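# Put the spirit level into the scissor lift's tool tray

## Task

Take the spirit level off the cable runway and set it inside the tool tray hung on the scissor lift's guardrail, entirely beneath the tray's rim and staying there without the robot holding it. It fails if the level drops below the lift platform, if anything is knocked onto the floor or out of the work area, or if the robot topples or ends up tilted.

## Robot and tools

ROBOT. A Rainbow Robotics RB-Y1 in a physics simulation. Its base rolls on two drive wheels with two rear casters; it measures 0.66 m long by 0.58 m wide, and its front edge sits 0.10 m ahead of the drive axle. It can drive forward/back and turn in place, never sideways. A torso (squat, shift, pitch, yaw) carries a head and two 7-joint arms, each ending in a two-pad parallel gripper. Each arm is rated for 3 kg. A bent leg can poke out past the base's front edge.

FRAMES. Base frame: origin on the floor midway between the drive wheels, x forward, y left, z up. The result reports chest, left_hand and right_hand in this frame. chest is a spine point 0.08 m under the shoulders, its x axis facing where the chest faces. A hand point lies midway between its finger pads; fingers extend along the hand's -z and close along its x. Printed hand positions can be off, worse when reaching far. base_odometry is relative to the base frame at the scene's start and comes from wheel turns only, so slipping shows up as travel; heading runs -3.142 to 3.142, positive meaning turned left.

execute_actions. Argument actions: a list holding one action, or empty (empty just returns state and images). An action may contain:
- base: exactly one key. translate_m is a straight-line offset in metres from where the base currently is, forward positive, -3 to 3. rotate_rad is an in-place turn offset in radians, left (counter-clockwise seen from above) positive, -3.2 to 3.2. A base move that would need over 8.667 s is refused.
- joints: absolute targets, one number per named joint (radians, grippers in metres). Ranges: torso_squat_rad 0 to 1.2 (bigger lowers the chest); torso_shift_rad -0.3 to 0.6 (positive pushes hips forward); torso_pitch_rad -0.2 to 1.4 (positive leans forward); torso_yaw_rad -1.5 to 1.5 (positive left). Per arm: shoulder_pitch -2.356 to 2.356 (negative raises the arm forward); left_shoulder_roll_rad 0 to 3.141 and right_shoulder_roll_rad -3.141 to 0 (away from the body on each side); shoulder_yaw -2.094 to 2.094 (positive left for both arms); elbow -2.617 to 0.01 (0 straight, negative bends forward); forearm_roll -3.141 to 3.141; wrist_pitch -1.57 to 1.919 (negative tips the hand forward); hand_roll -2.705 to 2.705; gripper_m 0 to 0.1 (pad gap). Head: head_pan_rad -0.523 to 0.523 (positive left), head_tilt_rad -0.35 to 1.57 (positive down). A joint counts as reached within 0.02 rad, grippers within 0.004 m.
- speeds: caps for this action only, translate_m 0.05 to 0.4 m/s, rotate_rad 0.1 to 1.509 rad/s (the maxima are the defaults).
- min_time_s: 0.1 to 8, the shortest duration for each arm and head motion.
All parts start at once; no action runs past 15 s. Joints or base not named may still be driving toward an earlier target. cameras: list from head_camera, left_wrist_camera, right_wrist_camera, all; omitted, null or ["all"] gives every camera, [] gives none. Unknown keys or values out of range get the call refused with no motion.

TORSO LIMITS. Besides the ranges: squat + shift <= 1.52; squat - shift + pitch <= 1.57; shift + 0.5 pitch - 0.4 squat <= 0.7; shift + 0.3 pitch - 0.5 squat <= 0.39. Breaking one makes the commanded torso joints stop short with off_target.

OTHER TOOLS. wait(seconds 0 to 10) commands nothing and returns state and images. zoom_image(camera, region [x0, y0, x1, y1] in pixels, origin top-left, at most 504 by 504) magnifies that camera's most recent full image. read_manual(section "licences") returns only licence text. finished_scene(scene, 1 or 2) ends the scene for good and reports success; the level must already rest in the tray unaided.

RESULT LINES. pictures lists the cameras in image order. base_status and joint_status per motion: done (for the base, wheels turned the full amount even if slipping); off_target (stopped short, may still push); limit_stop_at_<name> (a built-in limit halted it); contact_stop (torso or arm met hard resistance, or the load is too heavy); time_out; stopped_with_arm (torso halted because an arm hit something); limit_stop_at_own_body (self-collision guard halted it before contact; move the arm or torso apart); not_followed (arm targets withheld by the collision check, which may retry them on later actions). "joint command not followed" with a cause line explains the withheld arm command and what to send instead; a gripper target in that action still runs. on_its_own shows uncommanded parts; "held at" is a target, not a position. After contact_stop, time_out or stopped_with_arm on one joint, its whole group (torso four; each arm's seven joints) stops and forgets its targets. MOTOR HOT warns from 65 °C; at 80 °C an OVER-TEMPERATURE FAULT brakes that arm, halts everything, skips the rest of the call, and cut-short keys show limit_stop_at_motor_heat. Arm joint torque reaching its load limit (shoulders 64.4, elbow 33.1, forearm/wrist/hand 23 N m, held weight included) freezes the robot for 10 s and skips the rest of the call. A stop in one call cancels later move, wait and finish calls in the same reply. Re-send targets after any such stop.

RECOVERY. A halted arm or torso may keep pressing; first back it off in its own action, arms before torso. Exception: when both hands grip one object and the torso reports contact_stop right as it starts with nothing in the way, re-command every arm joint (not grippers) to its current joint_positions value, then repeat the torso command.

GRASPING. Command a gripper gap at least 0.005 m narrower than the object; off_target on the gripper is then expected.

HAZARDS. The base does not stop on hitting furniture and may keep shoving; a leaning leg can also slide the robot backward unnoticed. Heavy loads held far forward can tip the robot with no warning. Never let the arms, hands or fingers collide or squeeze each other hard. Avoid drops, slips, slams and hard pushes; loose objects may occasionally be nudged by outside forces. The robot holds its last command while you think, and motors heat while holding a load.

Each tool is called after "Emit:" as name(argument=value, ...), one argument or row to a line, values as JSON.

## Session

Emit:
execute_actions(
  actions=[],
  cameras=["head_camera","right_wrist_camera"],
)

Scene clock: 0.00 s.
base_odometry: x=+0.000 y=+0.000 heading=+0.000 (m, m, rad; odometry frame)
base_status: not commanded
joint_positions: torso_squat_rad=+0.350 torso_shift_rad=+0.000 torso_pitch_rad=+0.001 torso_yaw_rad=+0.000 left_shoulder_pitch_rad=-0.030 left_shoulder_roll_rad=+0.026 left_shoulder_yaw_rad=+0.009 left_elbow_rad=-0.140 left_forearm_roll_rad=-0.024 left_wrist_pitch_rad=-0.029 left_hand_roll_rad=-0.026 left_gripper_m=+0.101 right_shoulder_pitch_rad=+0.011 right_shoulder_roll_rad=-0.022 right_shoulder_yaw_rad=+0.023 right_elbow_rad=-0.209 right_forearm_roll_rad=+0.023 right_wrist_pitch_rad=-0.031 right_hand_roll_rad=+0.014 right_gripper_m=+0.099 head_pan_rad=+0.001 head_tilt_rad=+0.400
joint_status: not commanded
chest: x=-0.2276 y=-0.0009 z=+1.2476 quat_wxyz=(+1.000, +0.001, +0.001, +0.000) (m; base frame)
left_hand: x=-0.1317 y=+0.2394 z=+0.5694 quat_wxyz=(+0.995, +0.016, -0.098, -0.027) (m; base frame)
right_hand: x=-0.1273 y=-0.2341 z=+0.5695 quat_wxyz=(+0.993, -0.011, -0.114, +0.030) (m; base frame)
pictures: head_camera, right_wrist_camera
Images, in order (width x height): head_camera 896x504, right_wrist_camera 644x364.

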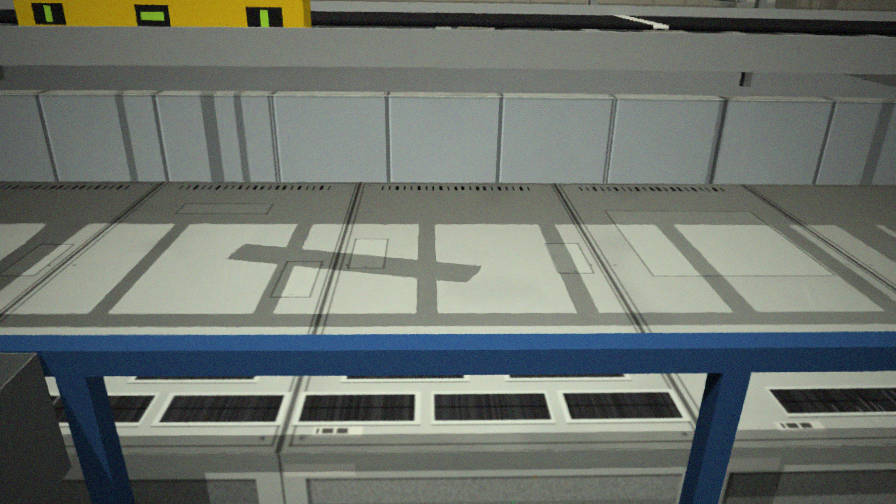

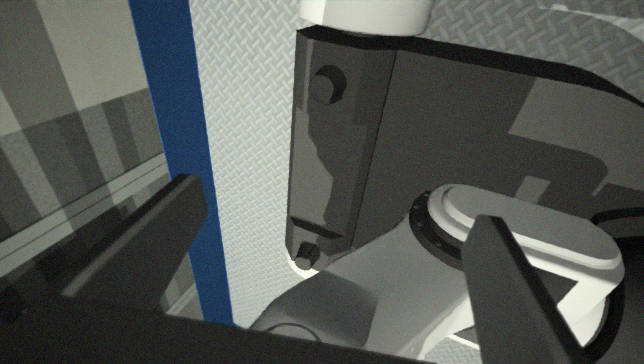

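Emit:
execute_actions(
  actions=[
    {"joints":{"left_shoulder_pitch_rad":0.7,"left_elbow_rad":-2.5,"torso_squat_rad":0,"head_tilt_rad":0.1}},
  ],
  cameras=["head_camera"],
)

Emit:
execute_actions(
  actions=[
    {"joints":{"left_shoulder_pitch_rad":-1.6,"left_shoulder_roll_rad":0.3,"torso_shift_rad":0.3}},
  ],
  cameras=["head_camera"],
)

Scene clock: 7.17 s.
base_odometry: x=+0.000 y=+0.000 heading=+0.000 (m, m, rad; odometry frame)
base_status: not commanded
joint_positions: torso_squat_rad=+0.000 torso_shift_rad=+0.000 torso_pitch_rad=+0.001 torso_yaw_rad=+0.000 left_shoulder_pitch_rad=+0.700 left_shoulder_roll_rad=+0.026 left_shoulder_yaw_rad=+0.009 left_elbow_rad=-2.500 left_forearm_roll_rad=-0.024 left_wrist_pitch_rad=-0.030 left_hand_roll_rad=-0.026 left_gripper_m=+0.101 right_shoulder_pitch_rad=+0.011 right_shoulder_roll_rad=-0.022 right_shoulder_yaw_rad=+0.023 right_elbow_rad=-0.209 right_forearm_roll_rad=+0.023 right_wrist_pitch_rad=-0.031 right_hand_roll_rad=+0.014 right_gripper_m=+0.099 head_pan_rad=+0.001 head_tilt_rad=+0.100
joint_status: all done
chest: x=-0.2276 y=-0.0009 z=+1.2899 quat_wxyz=(+1.000, +0.001, +0.001, +0.000) (m; base frame)
left_hand: x=+0.0937 y=+0.3021 z=+1.2421 quat_wxyz=(+0.592, +0.136, -0.794, +0.006) (m; base frame)
right_hand: x=-0.1273 y=-0.2341 z=+0.6118 quat_wxyz=(+0.993, -0.011, -0.114, +0.030) (m; base frame)
pictures: head_camera
Images, in order (width x height): head_camera 896x504.

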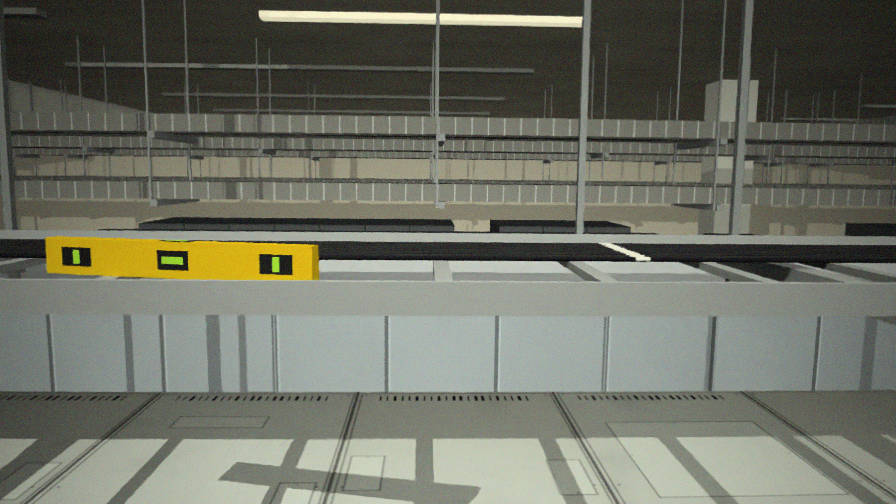

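Scene clock: 10.13 s.
base_odometry: x=+0.000 y=+0.000 heading=+0.000 (m, m, rad; odometry frame)
base_status: not commanded
joint_positions: torso_squat_rad=+0.000 torso_shift_rad=+0.300 torso_pitch_rad=+0.001 torso_yaw_rad=+0.000 left_shoulder_pitch_rad=-1.600 left_shoulder_roll_rad=+0.300 left_shoulder_yaw_rad=+0.009 left_elbow_rad=-2.500 left_forearm_roll_rad=-0.024 left_wrist_pitch_rad=-0.029 left_hand_roll_rad=-0.026 left_gripper_m=+0.101 right_shoulder_pitch_rad=+0.011 right_shoulder_roll_rad=-0.022 right_shoulder_yaw_rad=+0.023 right_elbow_rad=-0.209 right_forearm_roll_rad=+0.023 right_wrist_pitch_rad=-0.031 right_hand_roll_rad=+0.014 right_gripper_m=+0.099 head_pan_rad=+0.001 head_tilt_rad=+0.100
joint_status: all done
chest: x=-0.0208 y=-0.0009 z=+1.2587 quat_wxyz=(+1.000, +0.001, +0.001, +0.000) (m; base frame)
left_hand: x=-0.1293 y=+0.1100 z=+1.6598 quat_wxyz=(-0.466, -0.080, -0.872, -0.127) (m; base frame)
right_hand: x=+0.0795 y=-0.2340 z=+0.5806 quat_wxyz=(+0.993, -0.011, -0.114, +0.030) (m; base frame)
pictures: head_camera
Images, in order (width x height): head_camera 896x504.

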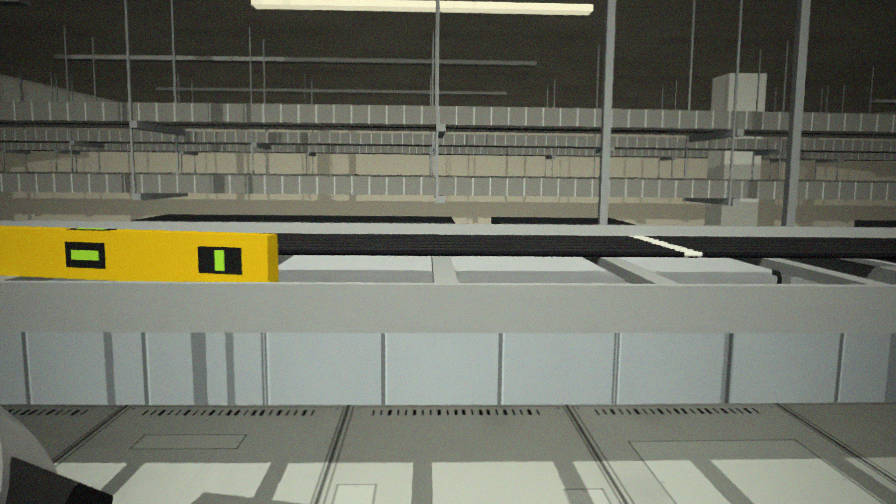

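Emit:
execute_actions(
  actions=[
    {"base":{"translate_m":0.1},"joints":{"left_shoulder_pitch_rad":-2.35,"left_shoulder_roll_rad":0.8,"left_elbow_rad":-0.15,"left_wrist_pitch_rad":1.9,"left_forearm_roll_rad":0,"torso_yaw_rad":-0.4,"head_pan_rad":0.5}},
  ],
)

Scene clock: 24.67 s.
base_odometry: x=+0.100 y=+0.000 heading=+0.000 (m, m, rad; odometry frame)
base_status: done
joint_positions: torso_squat_rad=+0.000 torso_shift_rad=+0.300 torso_pitch_rad=+0.001 torso_yaw_rad=-0.400 left_shoulder_pitch_rad=-2.350 left_shoulder_roll_rad=+0.800 left_shoulder_yaw_rad=+0.009 left_elbow_rad=-0.150 left_forearm_roll_rad=+0.000 left_wrist_pitch_rad=+1.900 left_hand_roll_rad=-0.026 left_gripper_m=+0.101 right_shoulder_pitch_rad=+0.011 right_shoulder_roll_rad=-0.022 right_shoulder_yaw_rad=+0.023 right_elbow_rad=-0.209 right_forearm_roll_rad=+0.023 right_wrist_pitch_rad=-0.031 right_hand_roll_rad=+0.014 right_gripper_m=+0.099 head_pan_rad=+0.500 head_tilt_rad=+0.100
joint_status: all done
chest: x=-0.0208 y=-0.0009 z=+1.2587 quat_wxyz=(+0.980, +0.001, +0.001, -0.199) (m; base frame)
left_hand: x=+0.5324 y=+0.1552 z=+1.5787 quat_wxyz=(+0.945, -0.003, -0.323, -0.058) (m; base frame)
right_hand: x=-0.0196 y=-0.2550 z=+0.5807 quat_wxyz=(+0.979, -0.033, -0.110, -0.168) (m; base frame)
pictures: head_camera, left_wrist_camera, right_wrist_camera
Images, in order (width x height): head_camera 896x504, left_wrist_camera 644x364, right_wrist_camera 644x364.

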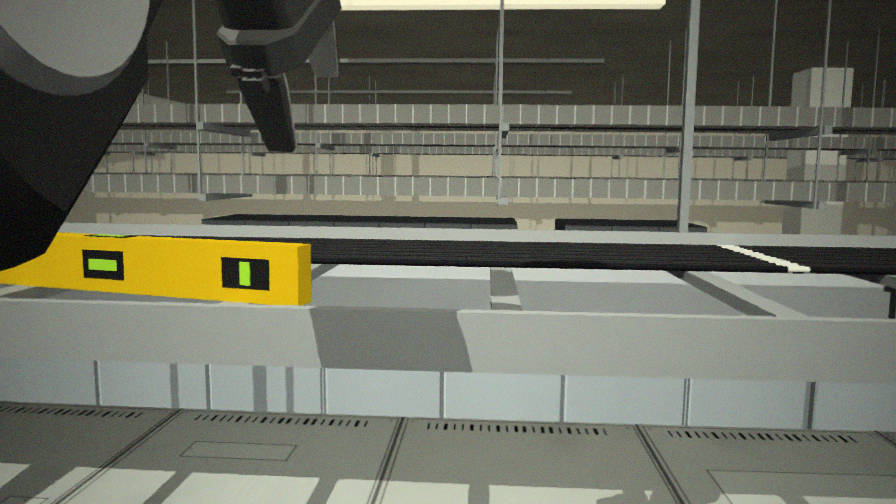

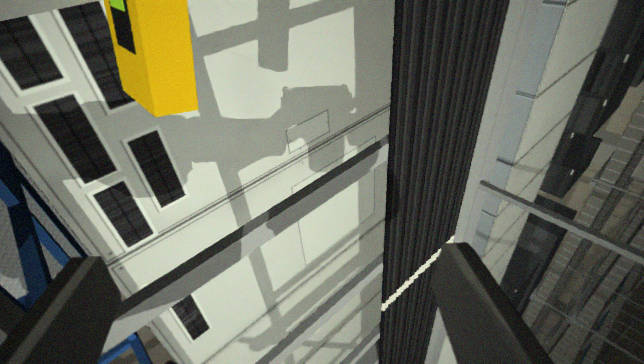

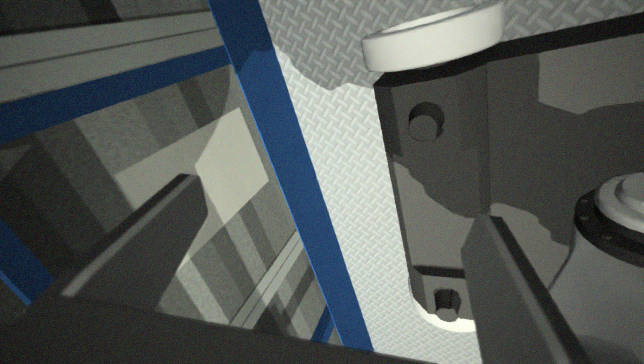

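Emit:
execute_actions(
  actions=[
    {"joints":{"left_shoulder_roll_rad":0.95,"left_forearm_roll_rad":-0.7,"left_hand_roll_rad":-0.2,"torso_pitch_rad":0.12}},
  ],
  cameras=["head_camera","left_wrist_camera"],
)

Scene clock: 30.60 s.
base_odometry: x=+0.100 y=+0.000 heading=+0.000 (m, m, rad; odometry frame)
base_status: not commanded
joint_positions: torso_squat_rad=+0.000 torso_shift_rad=+0.300 torso_pitch_rad=+0.120 torso_yaw_rad=-0.400 left_shoulder_pitch_rad=-2.350 left_shoulder_roll_rad=+0.950 left_shoulder_yaw_rad=+0.009 left_elbow_rad=-0.150 left_forearm_roll_rad=-0.700 left_wrist_pitch_rad=+1.900 left_hand_roll_rad=-0.200 left_gripper_m=+0.101 right_shoulder_pitch_rad=+0.011 right_shoulder_roll_rad=-0.021 right_shoulder_yaw_rad=+0.023 right_elbow_rad=-0.209 right_forearm_roll_rad=+0.023 right_wrist_pitch_rad=-0.031 right_hand_roll_rad=+0.014 right_gripper_m=+0.099 head_pan_rad=+0.500 head_tilt_rad=+0.100
joint_status: all done
chest: x=+0.0159 y=-0.0009 z=+1.2564 quat_wxyz=(+0.978, -0.011, +0.059, -0.198) (m; base frame)
left_hand: x=+0.5635 y=+0.3712 z=+1.5260 quat_wxyz=(+0.933, +0.265, -0.211, +0.121) (m; base frame)
right_hand: x=-0.0632 y=-0.2549 z=+0.5831 quat_wxyz=(+0.984, -0.043, -0.051, -0.166) (m; base frame)
pictures: head_camera, left_wrist_camera
Images, in order (width x height): head_camera 896x504, left_wrist_camera 644x364.

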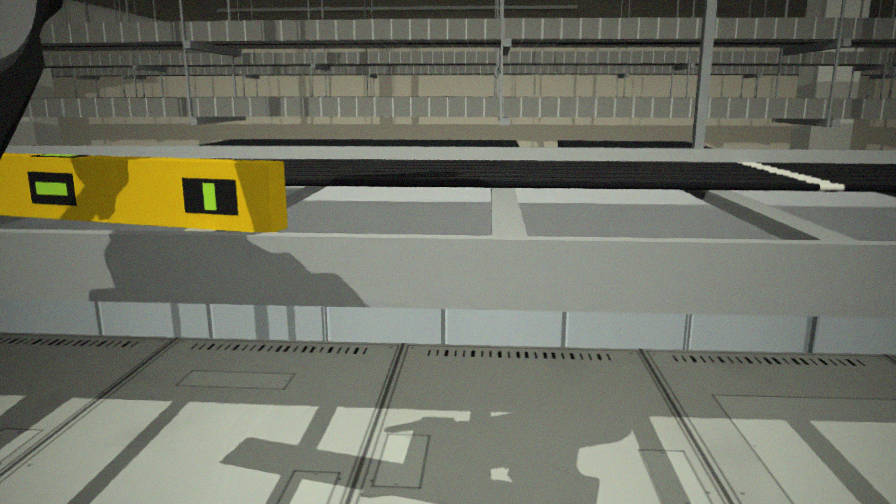

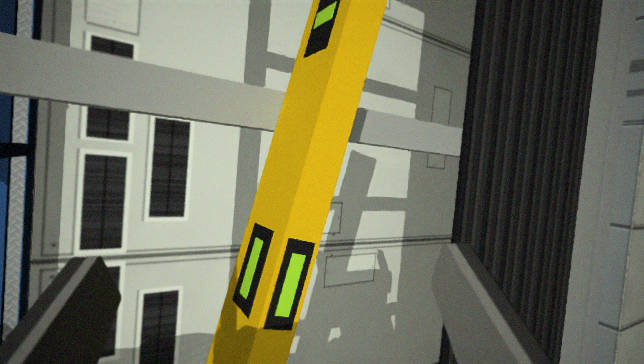

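Emit:
execute_actions(
  actions=[
    {"base":{"translate_m":-0.03},"speeds":{"translate_m":0.05},"joints":{"left_hand_roll_rad":-0.02,"torso_pitch_rad":0.17}},
  ],
  cameras=["left_wrist_camera"],
)

Scene clock: 38.13 s.
base_odometry: x=+0.070 y=+0.000 heading=+0.000 (m, m, rad; odometry frame)
base_status: done
joint_positions: torso_squat_rad=+0.000 torso_shift_rad=+0.300 torso_pitch_rad=+0.170 torso_yaw_rad=-0.400 left_shoulder_pitch_rad=-2.350 left_shoulder_roll_rad=+0.950 left_shoulder_yaw_rad=+0.009 left_elbow_rad=-0.150 left_forearm_roll_rad=-0.700 left_wrist_pitch_rad=+1.900 left_hand_roll_rad=-0.020 left_gripper_m=+0.101 right_shoulder_pitch_rad=+0.011 right_shoulder_roll_rad=-0.022 right_shoulder_yaw_rad=+0.023 right_elbow_rad=-0.209 right_forearm_roll_rad=+0.023 right_wrist_pitch_rad=-0.031 right_hand_roll_rad=+0.014 right_gripper_m=+0.099 head_pan_rad=+0.500 head_tilt_rad=+0.100
joint_status: all done
chest: x=+0.0311 y=-0.0009 z=+1.2542 quat_wxyz=(+0.977, -0.016, +0.083, -0.198) (m; base frame)
left_hand: x=+0.5914 y=+0.3712 z=+1.4962 quat_wxyz=(+0.924, +0.250, -0.212, +0.198) (m; base frame)
right_hand: x=-0.0815 y=-0.2549 z=+0.5856 quat_wxyz=(+0.985, -0.047, -0.027, -0.165) (m; base frame)
pictures: left_wrist_camera
Images, in order (width x height): left_wrist_camera 644x364.

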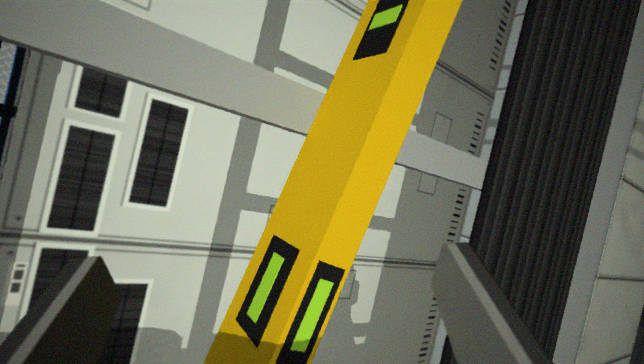

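Wrong way.

Emit:
execute_actions(
  actions=[
    {"joints":{"left_hand_roll_rad":-0.5}},
  ],
  cameras=["left_wrist_camera"],
)

Scene clock: 41.13 s.
base_odometry: x=+0.070 y=+0.000 heading=+0.000 (m, m, rad; odometry frame)
base_status: not commanded
joint_positions: torso_squat_rad=+0.000 torso_shift_rad=+0.300 torso_pitch_rad=+0.170 torso_yaw_rad=-0.400 left_shoulder_pitch_rad=-2.350 left_shoulder_roll_rad=+0.950 left_shoulder_yaw_rad=+0.009 left_elbow_rad=-0.150 left_forearm_roll_rad=-0.700 left_wrist_pitch_rad=+1.900 left_hand_roll_rad=-0.500 left_gripper_m=+0.101 right_shoulder_pitch_rad=+0.011 right_shoulder_roll_rad=-0.022 right_shoulder_yaw_rad=+0.023 right_elbow_rad=-0.209 right_forearm_roll_rad=+0.023 right_wrist_pitch_rad=-0.031 right_hand_roll_rad=+0.014 right_gripper_m=+0.099 head_pan_rad=+0.500 head_tilt_rad=+0.100
joint_status: all done
chest: x=+0.0311 y=-0.0009 z=+1.2542 quat_wxyz=(+0.977, -0.016, +0.083, -0.198) (m; base frame)
left_hand: x=+0.5914 y=+0.3712 z=+1.4962 quat_wxyz=(+0.944, +0.294, -0.146, -0.027) (m; base frame)
right_hand: x=-0.0815 y=-0.2549 z=+0.5856 quat_wxyz=(+0.985, -0.047, -0.027, -0.165) (m; base frame)
pictures: left_wrist_camera
Images, in order (width x height): left_wrist_camera 644x364.

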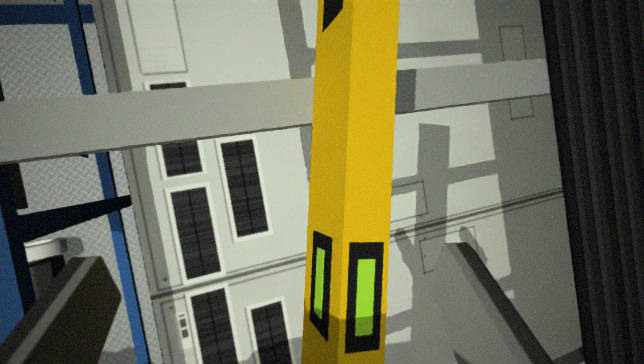

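Emit:
execute_actions(
  actions=[
    {"base":{"translate_m":-0.015},"speeds":{"translate_m":0.05},"joints":{"torso_pitch_rad":0.25}},
  ],
  cameras=["left_wrist_camera","head_camera"],
)

Scene clock: 45.20 s.
base_odometry: x=+0.055 y=+0.000 heading=+0.000 (m, m, rad; odometry frame)
base_status: done
joint_positions: torso_squat_rad=+0.000 torso_shift_rad=+0.300 torso_pitch_rad=+0.250 torso_yaw_rad=-0.400 left_shoulder_pitch_rad=-2.350 left_shoulder_roll_rad=+0.950 left_shoulder_yaw_rad=+0.009 left_elbow_rad=-0.150 left_forearm_roll_rad=-0.700 left_wrist_pitch_rad=+1.900 left_hand_roll_rad=-0.500 left_gripper_m=+0.101 right_shoulder_pitch_rad=+0.011 right_shoulder_roll_rad=-0.022 right_shoulder_yaw_rad=+0.023 right_elbow_rad=-0.209 right_forearm_roll_rad=+0.023 right_wrist_pitch_rad=-0.031 right_hand_roll_rad=+0.014 right_gripper_m=+0.099 head_pan_rad=+0.500 head_tilt_rad=+0.100
joint_status: all done
chest: x=+0.0553 y=-0.0009 z=+1.2491 quat_wxyz=(+0.972, -0.024, +0.122, -0.197) (m; base frame)
left_hand: x=+0.6332 y=+0.3713 z=+1.4454 quat_wxyz=(+0.949, +0.292, -0.108, -0.038) (m; base frame)
right_hand: x=-0.1104 y=-0.2550 z=+0.5916 quat_wxyz=(+0.985, -0.054, +0.013, -0.163) (m; base frame)
pictures: head_camera, left_wrist_camera
Images, in order (width x height): head_camera 896x504, left_wrist_camera 644x364.

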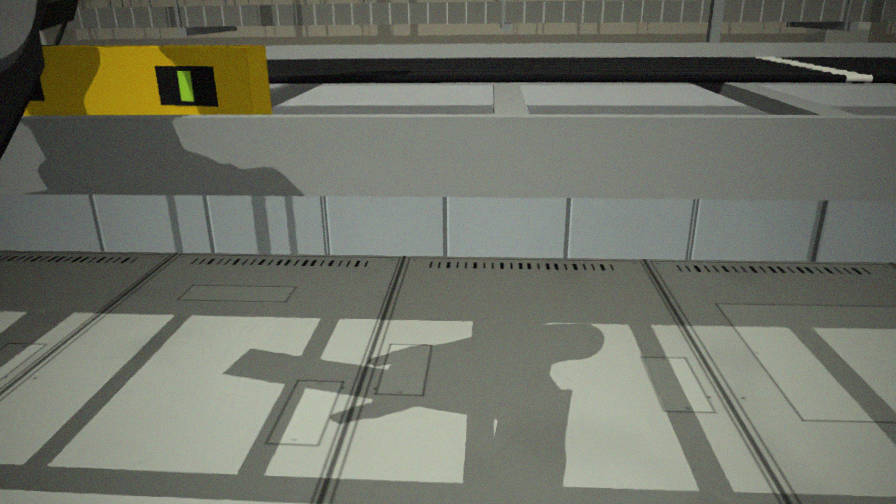

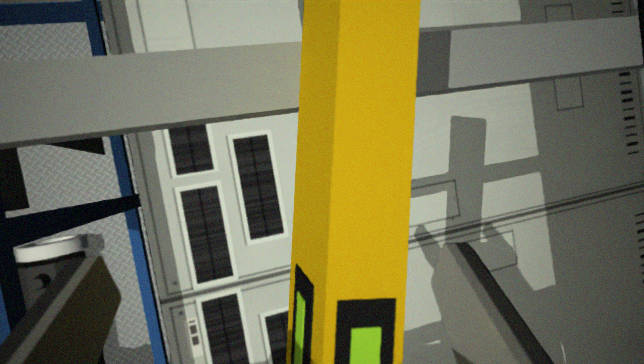

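Emit:
execute_actions(
  actions=[
    {"joints":{"torso_pitch_rad":0.28}},
  ],
  cameras=[],
)

Emit:
execute_actions(
  actions=[
    {"joints":{"left_gripper_m":0}},
  ],
  cameras=["left_wrist_camera"],
)

Emit:
execute_actions(
  actions=[
    {"base":{"translate_m":0.05},"speeds":{"translate_m":0.06},"joints":{"torso_pitch_rad":0.12}},
  ],
  cameras=["left_wrist_camera","head_camera"],
)

Scene clock: 51.77 s.
base_odometry: x=+0.055 y=+0.000 heading=+0.001 (m, m, rad; odometry frame)
base_status: not commanded
joint_positions: torso_squat_rad=+0.000 torso_shift_rad=+0.299 torso_pitch_rad=+0.277 torso_yaw_rad=-0.400 left_shoulder_pitch_rad=-2.352 left_shoulder_roll_rad=+0.949 left_shoulder_yaw_rad=+0.008 left_elbow_rad=-0.153 left_forearm_roll_rad=-0.701 left_wrist_pitch_rad=+1.899 left_hand_roll_rad=-0.500 left_gripper_m=+0.101 right_shoulder_pitch_rad=+0.011 right_shoulder_roll_rad=-0.022 right_shoulder_yaw_rad=+0.023 right_elbow_rad=-0.209 right_forearm_roll_rad=+0.023 right_wrist_pitch_rad=-0.031 right_hand_roll_rad=+0.014 right_gripper_m=+0.099 head_pan_rad=+0.500 head_tilt_rad=+0.100
joint_status: all done
chest: x=+0.0624 y=-0.0012 z=+1.2472 quat_wxyz=(+0.971, -0.026, +0.135, -0.197) (m; base frame)
left_hand: x=+0.6452 y=+0.3710 z=+1.4300 quat_wxyz=(+0.950, +0.293, -0.097, -0.041) (m; base frame)
right_hand: x=-0.1207 y=-0.2549 z=+0.5942 quat_wxyz=(+0.985, -0.056, +0.026, -0.162) (m; base frame)
pictures: none
No camera images: the call's "cameras" was empty. Leave "cameras" out to get every camera's image.

Scene clock: 53.27 s.
base_odometry: x=+0.055 y=+0.000 heading=+0.000 (m, m, rad; odometry frame)
base_status: not commanded
joint_positions: torso_squat_rad=+0.000 torso_shift_rad=+0.299 torso_pitch_rad=+0.277 torso_yaw_rad=-0.400 left_shoulder_pitch_rad=-2.352 left_shoulder_roll_rad=+0.947 left_shoulder_yaw_rad=+0.007 left_elbow_rad=-0.156 left_forearm_roll_rad=-0.701 left_wrist_pitch_rad=+1.896 left_hand_roll_rad=-0.500 left_gripper_m=+0.023 right_shoulder_pitch_rad=+0.011 right_shoulder_roll_rad=-0.022 right_shoulder_yaw_rad=+0.023 right_elbow_rad=-0.209 right_forearm_roll_rad=+0.023 right_wrist_pitch_rad=-0.031 right_hand_roll_rad=+0.014 right_gripper_m=+0.099 head_pan_rad=+0.500 head_tilt_rad=+0.100
joint_status: left_gripper_m off_target (ended at +0.023, target +0.000)
chest: x=+0.0625 y=-0.0015 z=+1.2472 quat_wxyz=(+0.971, -0.026, +0.135, -0.197) (m; base frame)
left_hand: x=+0.6463 y=+0.3699 z=+1.4316 quat_wxyz=(+0.949, +0.295, -0.100, -0.042) (m; base frame)
right_hand: x=-0.1207 y=-0.2547 z=+0.5940 quat_wxyz=(+0.985, -0.055, +0.026, -0.162) (m; base frame)
pictures: left_wrist_camera
Images, in order (width x height): left_wrist_camera 644x364.

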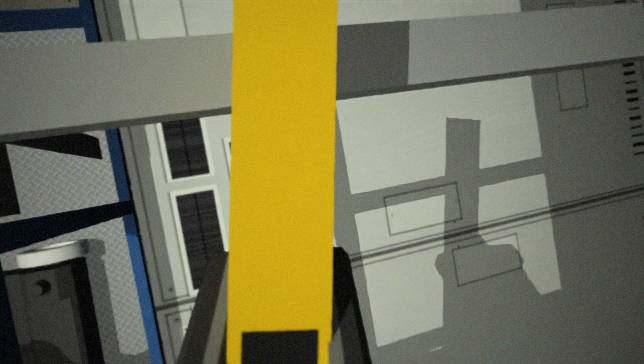

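Scene clock: 54.83 s.
base_odometry: x=+0.105 y=+0.000 heading=+0.001 (m, m, rad; odometry frame)
base_status: done
joint_positions: torso_squat_rad=+0.000 torso_shift_rad=+0.300 torso_pitch_rad=+0.120 torso_yaw_rad=-0.400 left_shoulder_pitch_rad=-2.350 left_shoulder_roll_rad=+0.950 left_shoulder_yaw_rad=+0.008 left_elbow_rad=-0.150 left_forearm_roll_rad=-0.700 left_wrist_pitch_rad=+1.900 left_hand_roll_rad=-0.500 left_gripper_m=+0.022 right_shoulder_pitch_rad=+0.011 right_shoulder_roll_rad=-0.022 right_shoulder_yaw_rad=+0.023 right_elbow_rad=-0.209 right_forearm_roll_rad=+0.023 right_wrist_pitch_rad=-0.031 right_hand_roll_rad=+0.014 right_gripper_m=+0.099 head_pan_rad=+0.500 head_tilt_rad=+0.100
joint_status: all done
chest: x=+0.0158 y=-0.0009 z=+1.2565 quat_wxyz=(+0.978, -0.011, +0.059, -0.198) (m; base frame)
left_hand: x=+0.5634 y=+0.3711 z=+1.5260 quat_wxyz=(+0.940, +0.294, -0.169, -0.019) (m; base frame)
right_hand: x=-0.0632 y=-0.2550 z=+0.5831 quat_wxyz=(+0.984, -0.043, -0.051, -0.166) (m; base frame)
pictures: head_camera, left_wrist_camera
Images, in order (width x height): head_camera 896x504, left_wrist_camera 644x364.

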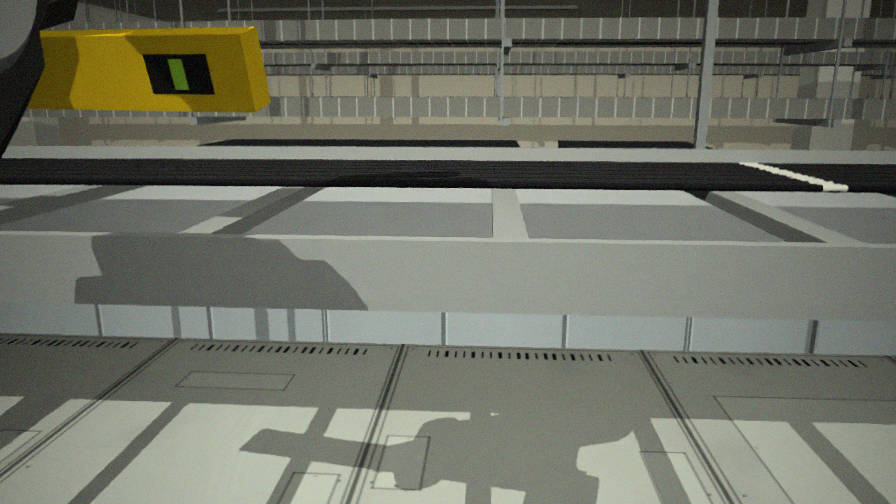

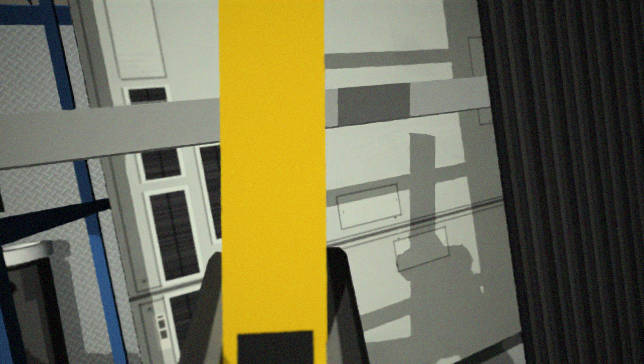

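Emit:
execute_actions(
  actions=[
    {"joints":{"torso_pitch_rad":0,"torso_shift_rad":0.05}},
  ],
  cameras=[],
)

Emit:
execute_actions(
  actions=[
    {"joints":{"torso_yaw_rad":0.78,"torso_shift_rad":0.25,"left_shoulder_pitch_rad":-1.75,"left_shoulder_roll_rad":0.5,"left_elbow_rad":-0.4,"left_forearm_roll_rad":-0.1,"left_wrist_pitch_rad":1.78,"left_hand_roll_rad":-0.89,"right_shoulder_pitch_rad":0.4,"head_pan_rad":0.3,"head_tilt_rad":0.5},"min_time_s":2.5},
  ],
  cameras=["left_wrist_camera","head_camera"],
)

Scene clock: 63.73 s.
base_odometry: x=+0.105 y=+0.000 heading=+0.001 (m, m, rad; odometry frame)
base_status: not commanded
joint_positions: torso_squat_rad=+0.000 torso_shift_rad=+0.050 torso_pitch_rad=+0.000 torso_yaw_rad=-0.400 left_shoulder_pitch_rad=-2.350 left_shoulder_roll_rad=+0.950 left_shoulder_yaw_rad=+0.008 left_elbow_rad=-0.150 left_forearm_roll_rad=-0.700 left_wrist_pitch_rad=+1.900 left_hand_roll_rad=-0.500 left_gripper_m=+0.022 right_shoulder_pitch_rad=+0.011 right_shoulder_roll_rad=-0.022 right_shoulder_yaw_rad=+0.023 right_elbow_rad=-0.209 right_forearm_roll_rad=+0.023 right_wrist_pitch_rad=-0.031 right_hand_roll_rad=+0.014 right_gripper_m=+0.099 head_pan_rad=+0.500 head_tilt_rad=+0.100
joint_status: all done
chest: x=-0.1931 y=-0.0009 z=+1.2891 quat_wxyz=(+0.980, +0.001, +0.000, -0.199) (m; base frame)
left_hand: x=+0.3182 y=+0.3711 z=+1.6223 quat_wxyz=(+0.929, +0.295, -0.225, -0.002) (m; base frame)
right_hand: x=-0.1910 y=-0.2550 z=+0.6111 quat_wxyz=(+0.979, -0.033, -0.110, -0.168) (m; base frame)
pictures: none
No camera images: the call's "cameras" was empty. Leave "cameras" out to get every camera's image.

Scene clock: 66.53 s.
base_odometry: x=+0.105 y=+0.000 heading=+0.001 (m, m, rad; odometry frame)
base_status: not commanded
joint_positions: torso_squat_rad=+0.000 torso_shift_rad=+0.250 torso_pitch_rad=+0.000 torso_yaw_rad=+0.780 left_shoulder_pitch_rad=-1.750 left_shoulder_roll_rad=+0.500 left_shoulder_yaw_rad=+0.008 left_elbow_rad=-0.400 left_forearm_roll_rad=-0.100 left_wrist_pitch_rad=+1.780 left_hand_roll_rad=-0.890 left_gripper_m=+0.022 right_shoulder_pitch_rad=+0.400 right_shoulder_roll_rad=-0.022 right_shoulder_yaw_rad=+0.023 right_elbow_rad=-0.209 right_forearm_roll_rad=+0.023 right_wrist_pitch_rad=-0.031 right_hand_roll_rad=+0.014 right_gripper_m=+0.099 head_pan_rad=+0.300 head_tilt_rad=+0.500
joint_status: all done
chest: x=-0.0548 y=-0.0009 z=+1.2682 quat_wxyz=(+0.925, +0.001, +0.000, +0.380) (m; base frame)
left_hand: x=+0.1202 y=+0.6332 z=+1.3649 quat_wxyz=(+0.958, +0.286, +0.027, +0.009) (m; base frame)
right_hand: x=-0.0206 y=-0.2881 z=+0.6044 quat_wxyz=(+0.935, -0.038, +0.058, +0.347) (m; base frame)
pictures: head_camera, left_wrist_camera
Images, in order (width x height): head_camera 896x504, left_wrist_camera 644x364.

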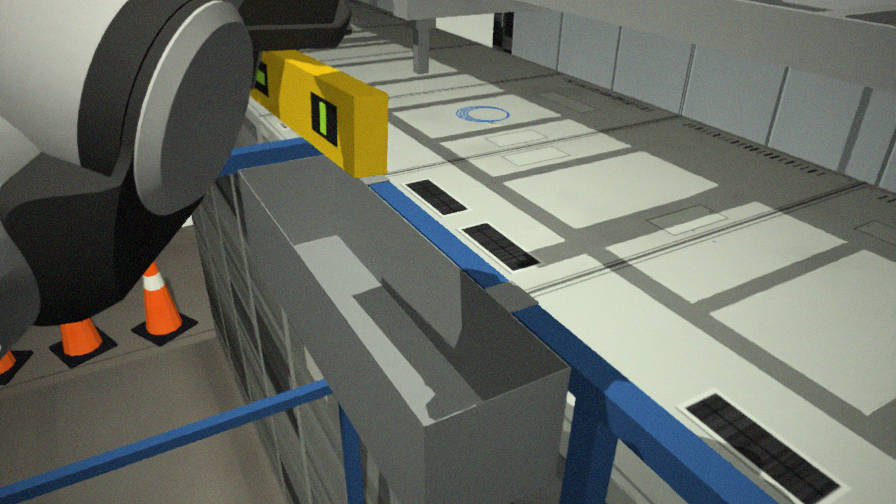

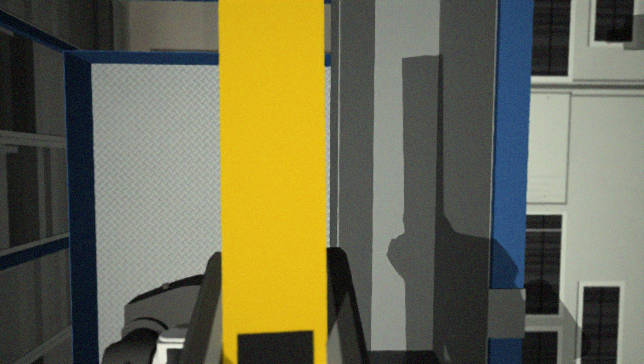

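Emit:
execute_actions(
  actions=[
    {"base":{"translate_m":0.04},"speeds":{"translate_m":0.08},"joints":{"torso_squat_rad":0.42,"torso_shift_rad":0.351}},
  ],
  cameras=["left_wrist_camera","head_camera"],
)

Scene clock: 72.70 s.
base_odometry: x=+0.145 y=+0.000 heading=+0.001 (m, m, rad; odometry frame)
base_status: done
joint_positions: torso_squat_rad=+0.420 torso_shift_rad=+0.351 torso_pitch_rad=+0.000 torso_yaw_rad=+0.780 left_shoulder_pitch_rad=-1.750 left_shoulder_roll_rad=+0.500 left_shoulder_yaw_rad=+0.008 left_elbow_rad=-0.400 left_forearm_roll_rad=-0.100 left_wrist_pitch_rad=+1.780 left_hand_roll_rad=-0.890 left_gripper_m=+0.022 right_shoulder_pitch_rad=+0.400 right_shoulder_roll_rad=-0.022 right_shoulder_yaw_rad=+0.023 right_elbow_rad=-0.209 right_forearm_roll_rad=+0.023 right_wrist_pitch_rad=-0.031 right_hand_roll_rad=+0.014 right_gripper_m=+0.099 head_pan_rad=+0.300 head_tilt_rad=+0.500
joint_status: all done
chest: x=-0.0082 y=-0.0008 z=+1.1901 quat_wxyz=(+0.925, +0.001, +0.000, +0.380) (m; base frame)
left_hand: x=+0.1669 y=+0.6332 z=+1.2868 quat_wxyz=(+0.958, +0.286, +0.027, +0.009) (m; base frame)
right_hand: x=+0.0259 y=-0.2882 z=+0.5264 quat_wxyz=(+0.935, -0.038, +0.058, +0.347) (m; base frame)
pictures: head_camera, left_wrist_camera
Images, in order (width x height): head_camera 896x504, left_wrist_camera 644x364.

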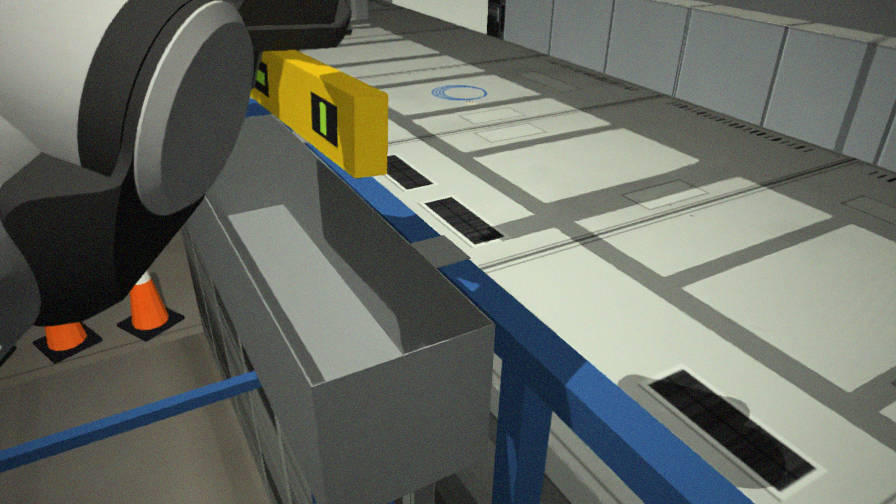

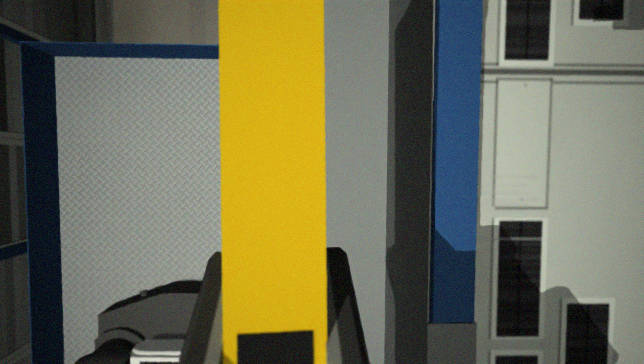

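Emit:
execute_actions(
  actions=[
    {"joints":{"torso_squat_rad":0.632,"torso_shift_rad":0.4,"head_tilt_rad":0.4}},
  ],
  cameras=["left_wrist_camera","head_camera"],
)

Scene clock: 77.43 s.
base_odometry: x=+0.145 y=+0.000 heading=+0.001 (m, m, rad; odometry frame)
base_status: not commanded
joint_positions: torso_squat_rad=+0.632 torso_shift_rad=+0.400 torso_pitch_rad=+0.000 torso_yaw_rad=+0.780 left_shoulder_pitch_rad=-1.750 left_shoulder_roll_rad=+0.500 left_shoulder_yaw_rad=+0.008 left_elbow_rad=-0.400 left_forearm_roll_rad=-0.100 left_wrist_pitch_rad=+1.780 left_hand_roll_rad=-0.890 left_gripper_m=+0.022 right_shoulder_pitch_rad=+0.400 right_shoulder_roll_rad=-0.022 right_shoulder_yaw_rad=+0.023 right_elbow_rad=-0.209 right_forearm_roll_rad=+0.023 right_wrist_pitch_rad=-0.031 right_hand_roll_rad=+0.014 right_gripper_m=+0.099 head_pan_rad=+0.300 head_tilt_rad=+0.400
joint_status: all done
chest: x=-0.0081 y=-0.0008 z=+1.1101 quat_wxyz=(+0.925, +0.001, +0.000, +0.380) (m; base frame)
left_hand: x=+0.1670 y=+0.6333 z=+1.2068 quat_wxyz=(+0.958, +0.286, +0.027, +0.009) (m; base frame)
right_hand: x=+0.0261 y=-0.2881 z=+0.4464 quat_wxyz=(+0.935, -0.038, +0.058, +0.347) (m; base frame)
pictures: head_camera, left_wrist_camera
Images, in order (width x height): head_camera 896x504, left_wrist_camera 644x364.

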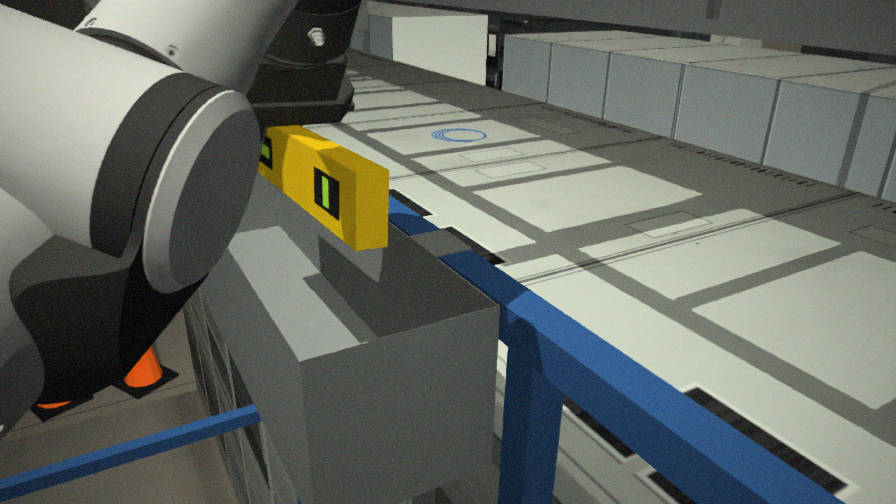

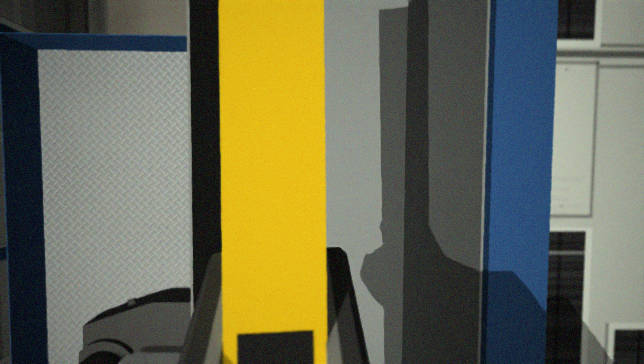

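Emit:
execute_actions(
  actions=[
    {"joints":{"torso_squat_rad":0.751,"torso_shift_rad":0.455}},
  ],
  cameras=["head_camera"],
)

Scene clock: 81.13 s.
base_odometry: x=+0.145 y=+0.000 heading=+0.001 (m, m, rad; odometry frame)
base_status: not commanded
joint_positions: torso_squat_rad=+0.751 torso_shift_rad=+0.455 torso_pitch_rad=+0.000 torso_yaw_rad=+0.780 left_shoulder_pitch_rad=-1.750 left_shoulder_roll_rad=+0.500 left_shoulder_yaw_rad=+0.008 left_elbow_rad=-0.400 left_forearm_roll_rad=-0.100 left_wrist_pitch_rad=+1.780 left_hand_roll_rad=-0.890 left_gripper_m=+0.022 right_shoulder_pitch_rad=+0.400 right_shoulder_roll_rad=-0.022 right_shoulder_yaw_rad=+0.023 right_elbow_rad=-0.209 right_forearm_roll_rad=+0.023 right_wrist_pitch_rad=-0.031 right_hand_roll_rad=+0.014 right_gripper_m=+0.099 head_pan_rad=+0.300 head_tilt_rad=+0.400
joint_status: all done
chest: x=-0.0031 y=-0.0007 z=+1.0496 quat_wxyz=(+0.925, +0.001, +0.000, +0.380) (m; base frame)
left_hand: x=+0.1720 y=+0.6333 z=+1.1462 quat_wxyz=(+0.958, +0.286, +0.027, +0.009) (m; base frame)
right_hand: x=+0.0310 y=-0.2881 z=+0.3859 quat_wxyz=(+0.935, -0.038, +0.058, +0.347) (m; base frame)
pictures: head_camera
Images, in order (width x height): head_camera 896x504.

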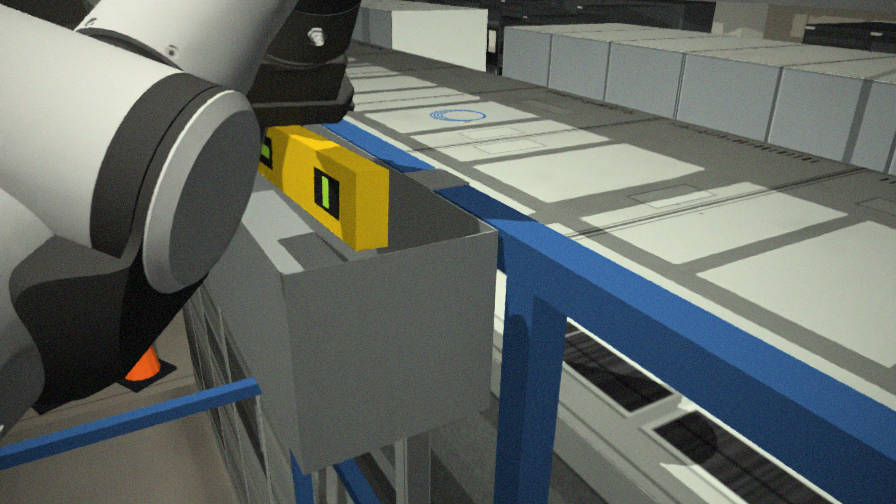

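A little lower, release.

Emit:
execute_actions(
  actions=[
    {"joints":{"torso_squat_rad":0.8,"torso_shift_rad":0.48}},
  ],
  cameras=[],
)

Emit:
execute_actions(
  actions=[
    {"joints":{"left_gripper_m":0.045}},
  ],
  cameras=[],
)

Emit:
execute_actions(
  actions=[
    {"joints":{"torso_shift_rad":0.38,"torso_squat_rad":0.55}},
  ],
  cameras=["head_camera"],
)

Scene clock: 92.37 s.
base_odometry: x=+0.145 y=+0.000 heading=+0.001 (m, m, rad; odometry frame)
base_status: not commanded
joint_positions: torso_squat_rad=+0.800 torso_shift_rad=+0.480 torso_pitch_rad=+0.000 torso_yaw_rad=+0.780 left_shoulder_pitch_rad=-1.750 left_shoulder_roll_rad=+0.500 left_shoulder_yaw_rad=+0.008 left_elbow_rad=-0.400 left_forearm_roll_rad=-0.100 left_wrist_pitch_rad=+1.780 left_hand_roll_rad=-0.890 left_gripper_m=+0.022 right_shoulder_pitch_rad=+0.400 right_shoulder_roll_rad=-0.022 right_shoulder_yaw_rad=+0.023 right_elbow_rad=-0.209 right_forearm_roll_rad=+0.023 right_wrist_pitch_rad=-0.031 right_hand_roll_rad=+0.014 right_gripper_m=+0.099 head_pan_rad=+0.300 head_tilt_rad=+0.400
joint_status: all done
chest: x=-0.0028 y=-0.0007 z=+1.0225 quat_wxyz=(+0.925, +0.001, +0.000, +0.380) (m; base frame)
left_hand: x=+0.1723 y=+0.6333 z=+1.1191 quat_wxyz=(+0.958, +0.286, +0.027, +0.009) (m; base frame)
right_hand: x=+0.0313 y=-0.2881 z=+0.3588 quat_wxyz=(+0.935, -0.038, +0.058, +0.347) (m; base frame)
pictures: none
No camera images: the call's "cameras" was empty. Leave "cameras" out to get every camera's image.

Scene clock: 93.30 s.
base_odometry: x=+0.145 y=+0.000 heading=+0.001 (m, m, rad; odometry frame)
base_status: not commanded
joint_positions: torso_squat_rad=+0.800 torso_shift_rad=+0.480 torso_pitch_rad=+0.000 torso_yaw_rad=+0.780 left_shoulder_pitch_rad=-1.750 left_shoulder_roll_rad=+0.500 left_shoulder_yaw_rad=+0.008 left_elbow_rad=-0.400 left_forearm_roll_rad=-0.100 left_wrist_pitch_rad=+1.780 left_hand_roll_rad=-0.890 left_gripper_m=+0.045 right_shoulder_pitch_rad=+0.400 right_shoulder_roll_rad=-0.022 right_shoulder_yaw_rad=+0.023 right_elbow_rad=-0.209 right_forearm_roll_rad=+0.023 right_wrist_pitch_rad=-0.031 right_hand_roll_rad=+0.014 right_gripper_m=+0.099 head_pan_rad=+0.300 head_tilt_rad=+0.400
joint_status: all done
chest: x=-0.0028 y=-0.0007 z=+1.0225 quat_wxyz=(+0.925, +0.001, +0.000, +0.380) (m; base frame)
left_hand: x=+0.1723 y=+0.6333 z=+1.1191 quat_wxyz=(+0.958, +0.286, +0.027, +0.009) (m; base frame)
right_hand: x=+0.0313 y=-0.2881 z=+0.3588 quat_wxyz=(+0.935, -0.038, +0.058, +0.347) (m; base frame)
pictures: none
No camera images: the call's "cameras" was empty. Leave "cameras" out to get every camera's image.

Scene clock: 94.93 s.
base_odometry: x=+0.145 y=+0.000 heading=+0.001 (m, m, rad; odometry frame)
base_status: not commanded
joint_positions: torso_squat_rad=+0.550 torso_shift_rad=+0.380 torso_pitch_rad=+0.000 torso_yaw_rad=+0.780 left_shoulder_pitch_rad=-1.750 left_shoulder_roll_rad=+0.500 left_shoulder_yaw_rad=+0.008 left_elbow_rad=-0.400 left_forearm_roll_rad=-0.100 left_wrist_pitch_rad=+1.780 left_hand_roll_rad=-0.890 left_gripper_m=+0.045 right_shoulder_pitch_rad=+0.400 right_shoulder_roll_rad=-0.022 right_shoulder_yaw_rad=+0.023 right_elbow_rad=-0.209 right_forearm_roll_rad=+0.023 right_wrist_pitch_rad=-0.031 right_hand_roll_rad=+0.014 right_gripper_m=+0.099 head_pan_rad=+0.300 head_tilt_rad=+0.400
joint_status: all done
chest: x=-0.0067 y=-0.0008 z=+1.1441 quat_wxyz=(+0.925, +0.001, +0.000, +0.380) (m; base frame)
left_hand: x=+0.1685 y=+0.6332 z=+1.2409 quat_wxyz=(+0.958, +0.286, +0.027, +0.009) (m; base frame)
right_hand: x=+0.0274 y=-0.2881 z=+0.4804 quat_wxyz=(+0.935, -0.038, +0.058, +0.347) (m; base frame)
pictures: head_camera
Images, in order (width x height): head_camera 896x504.

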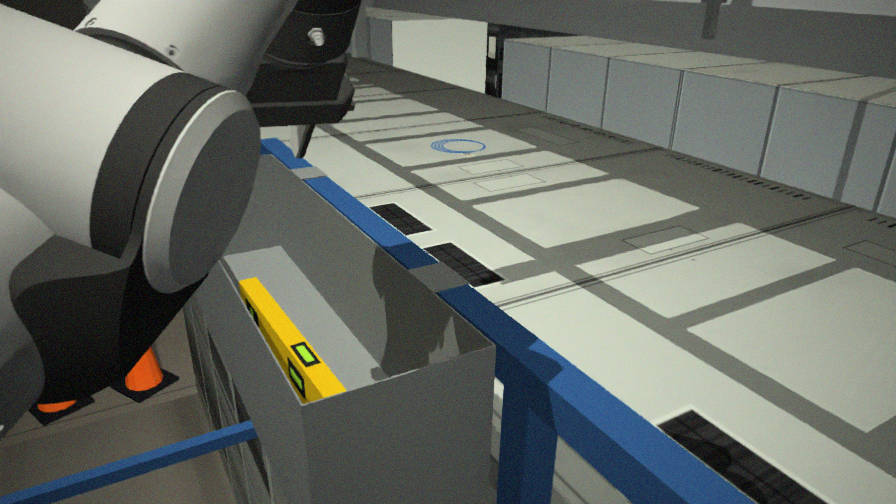

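Emit:
finished_scene(
  scene=2,
)

The scene is finished: the task was done.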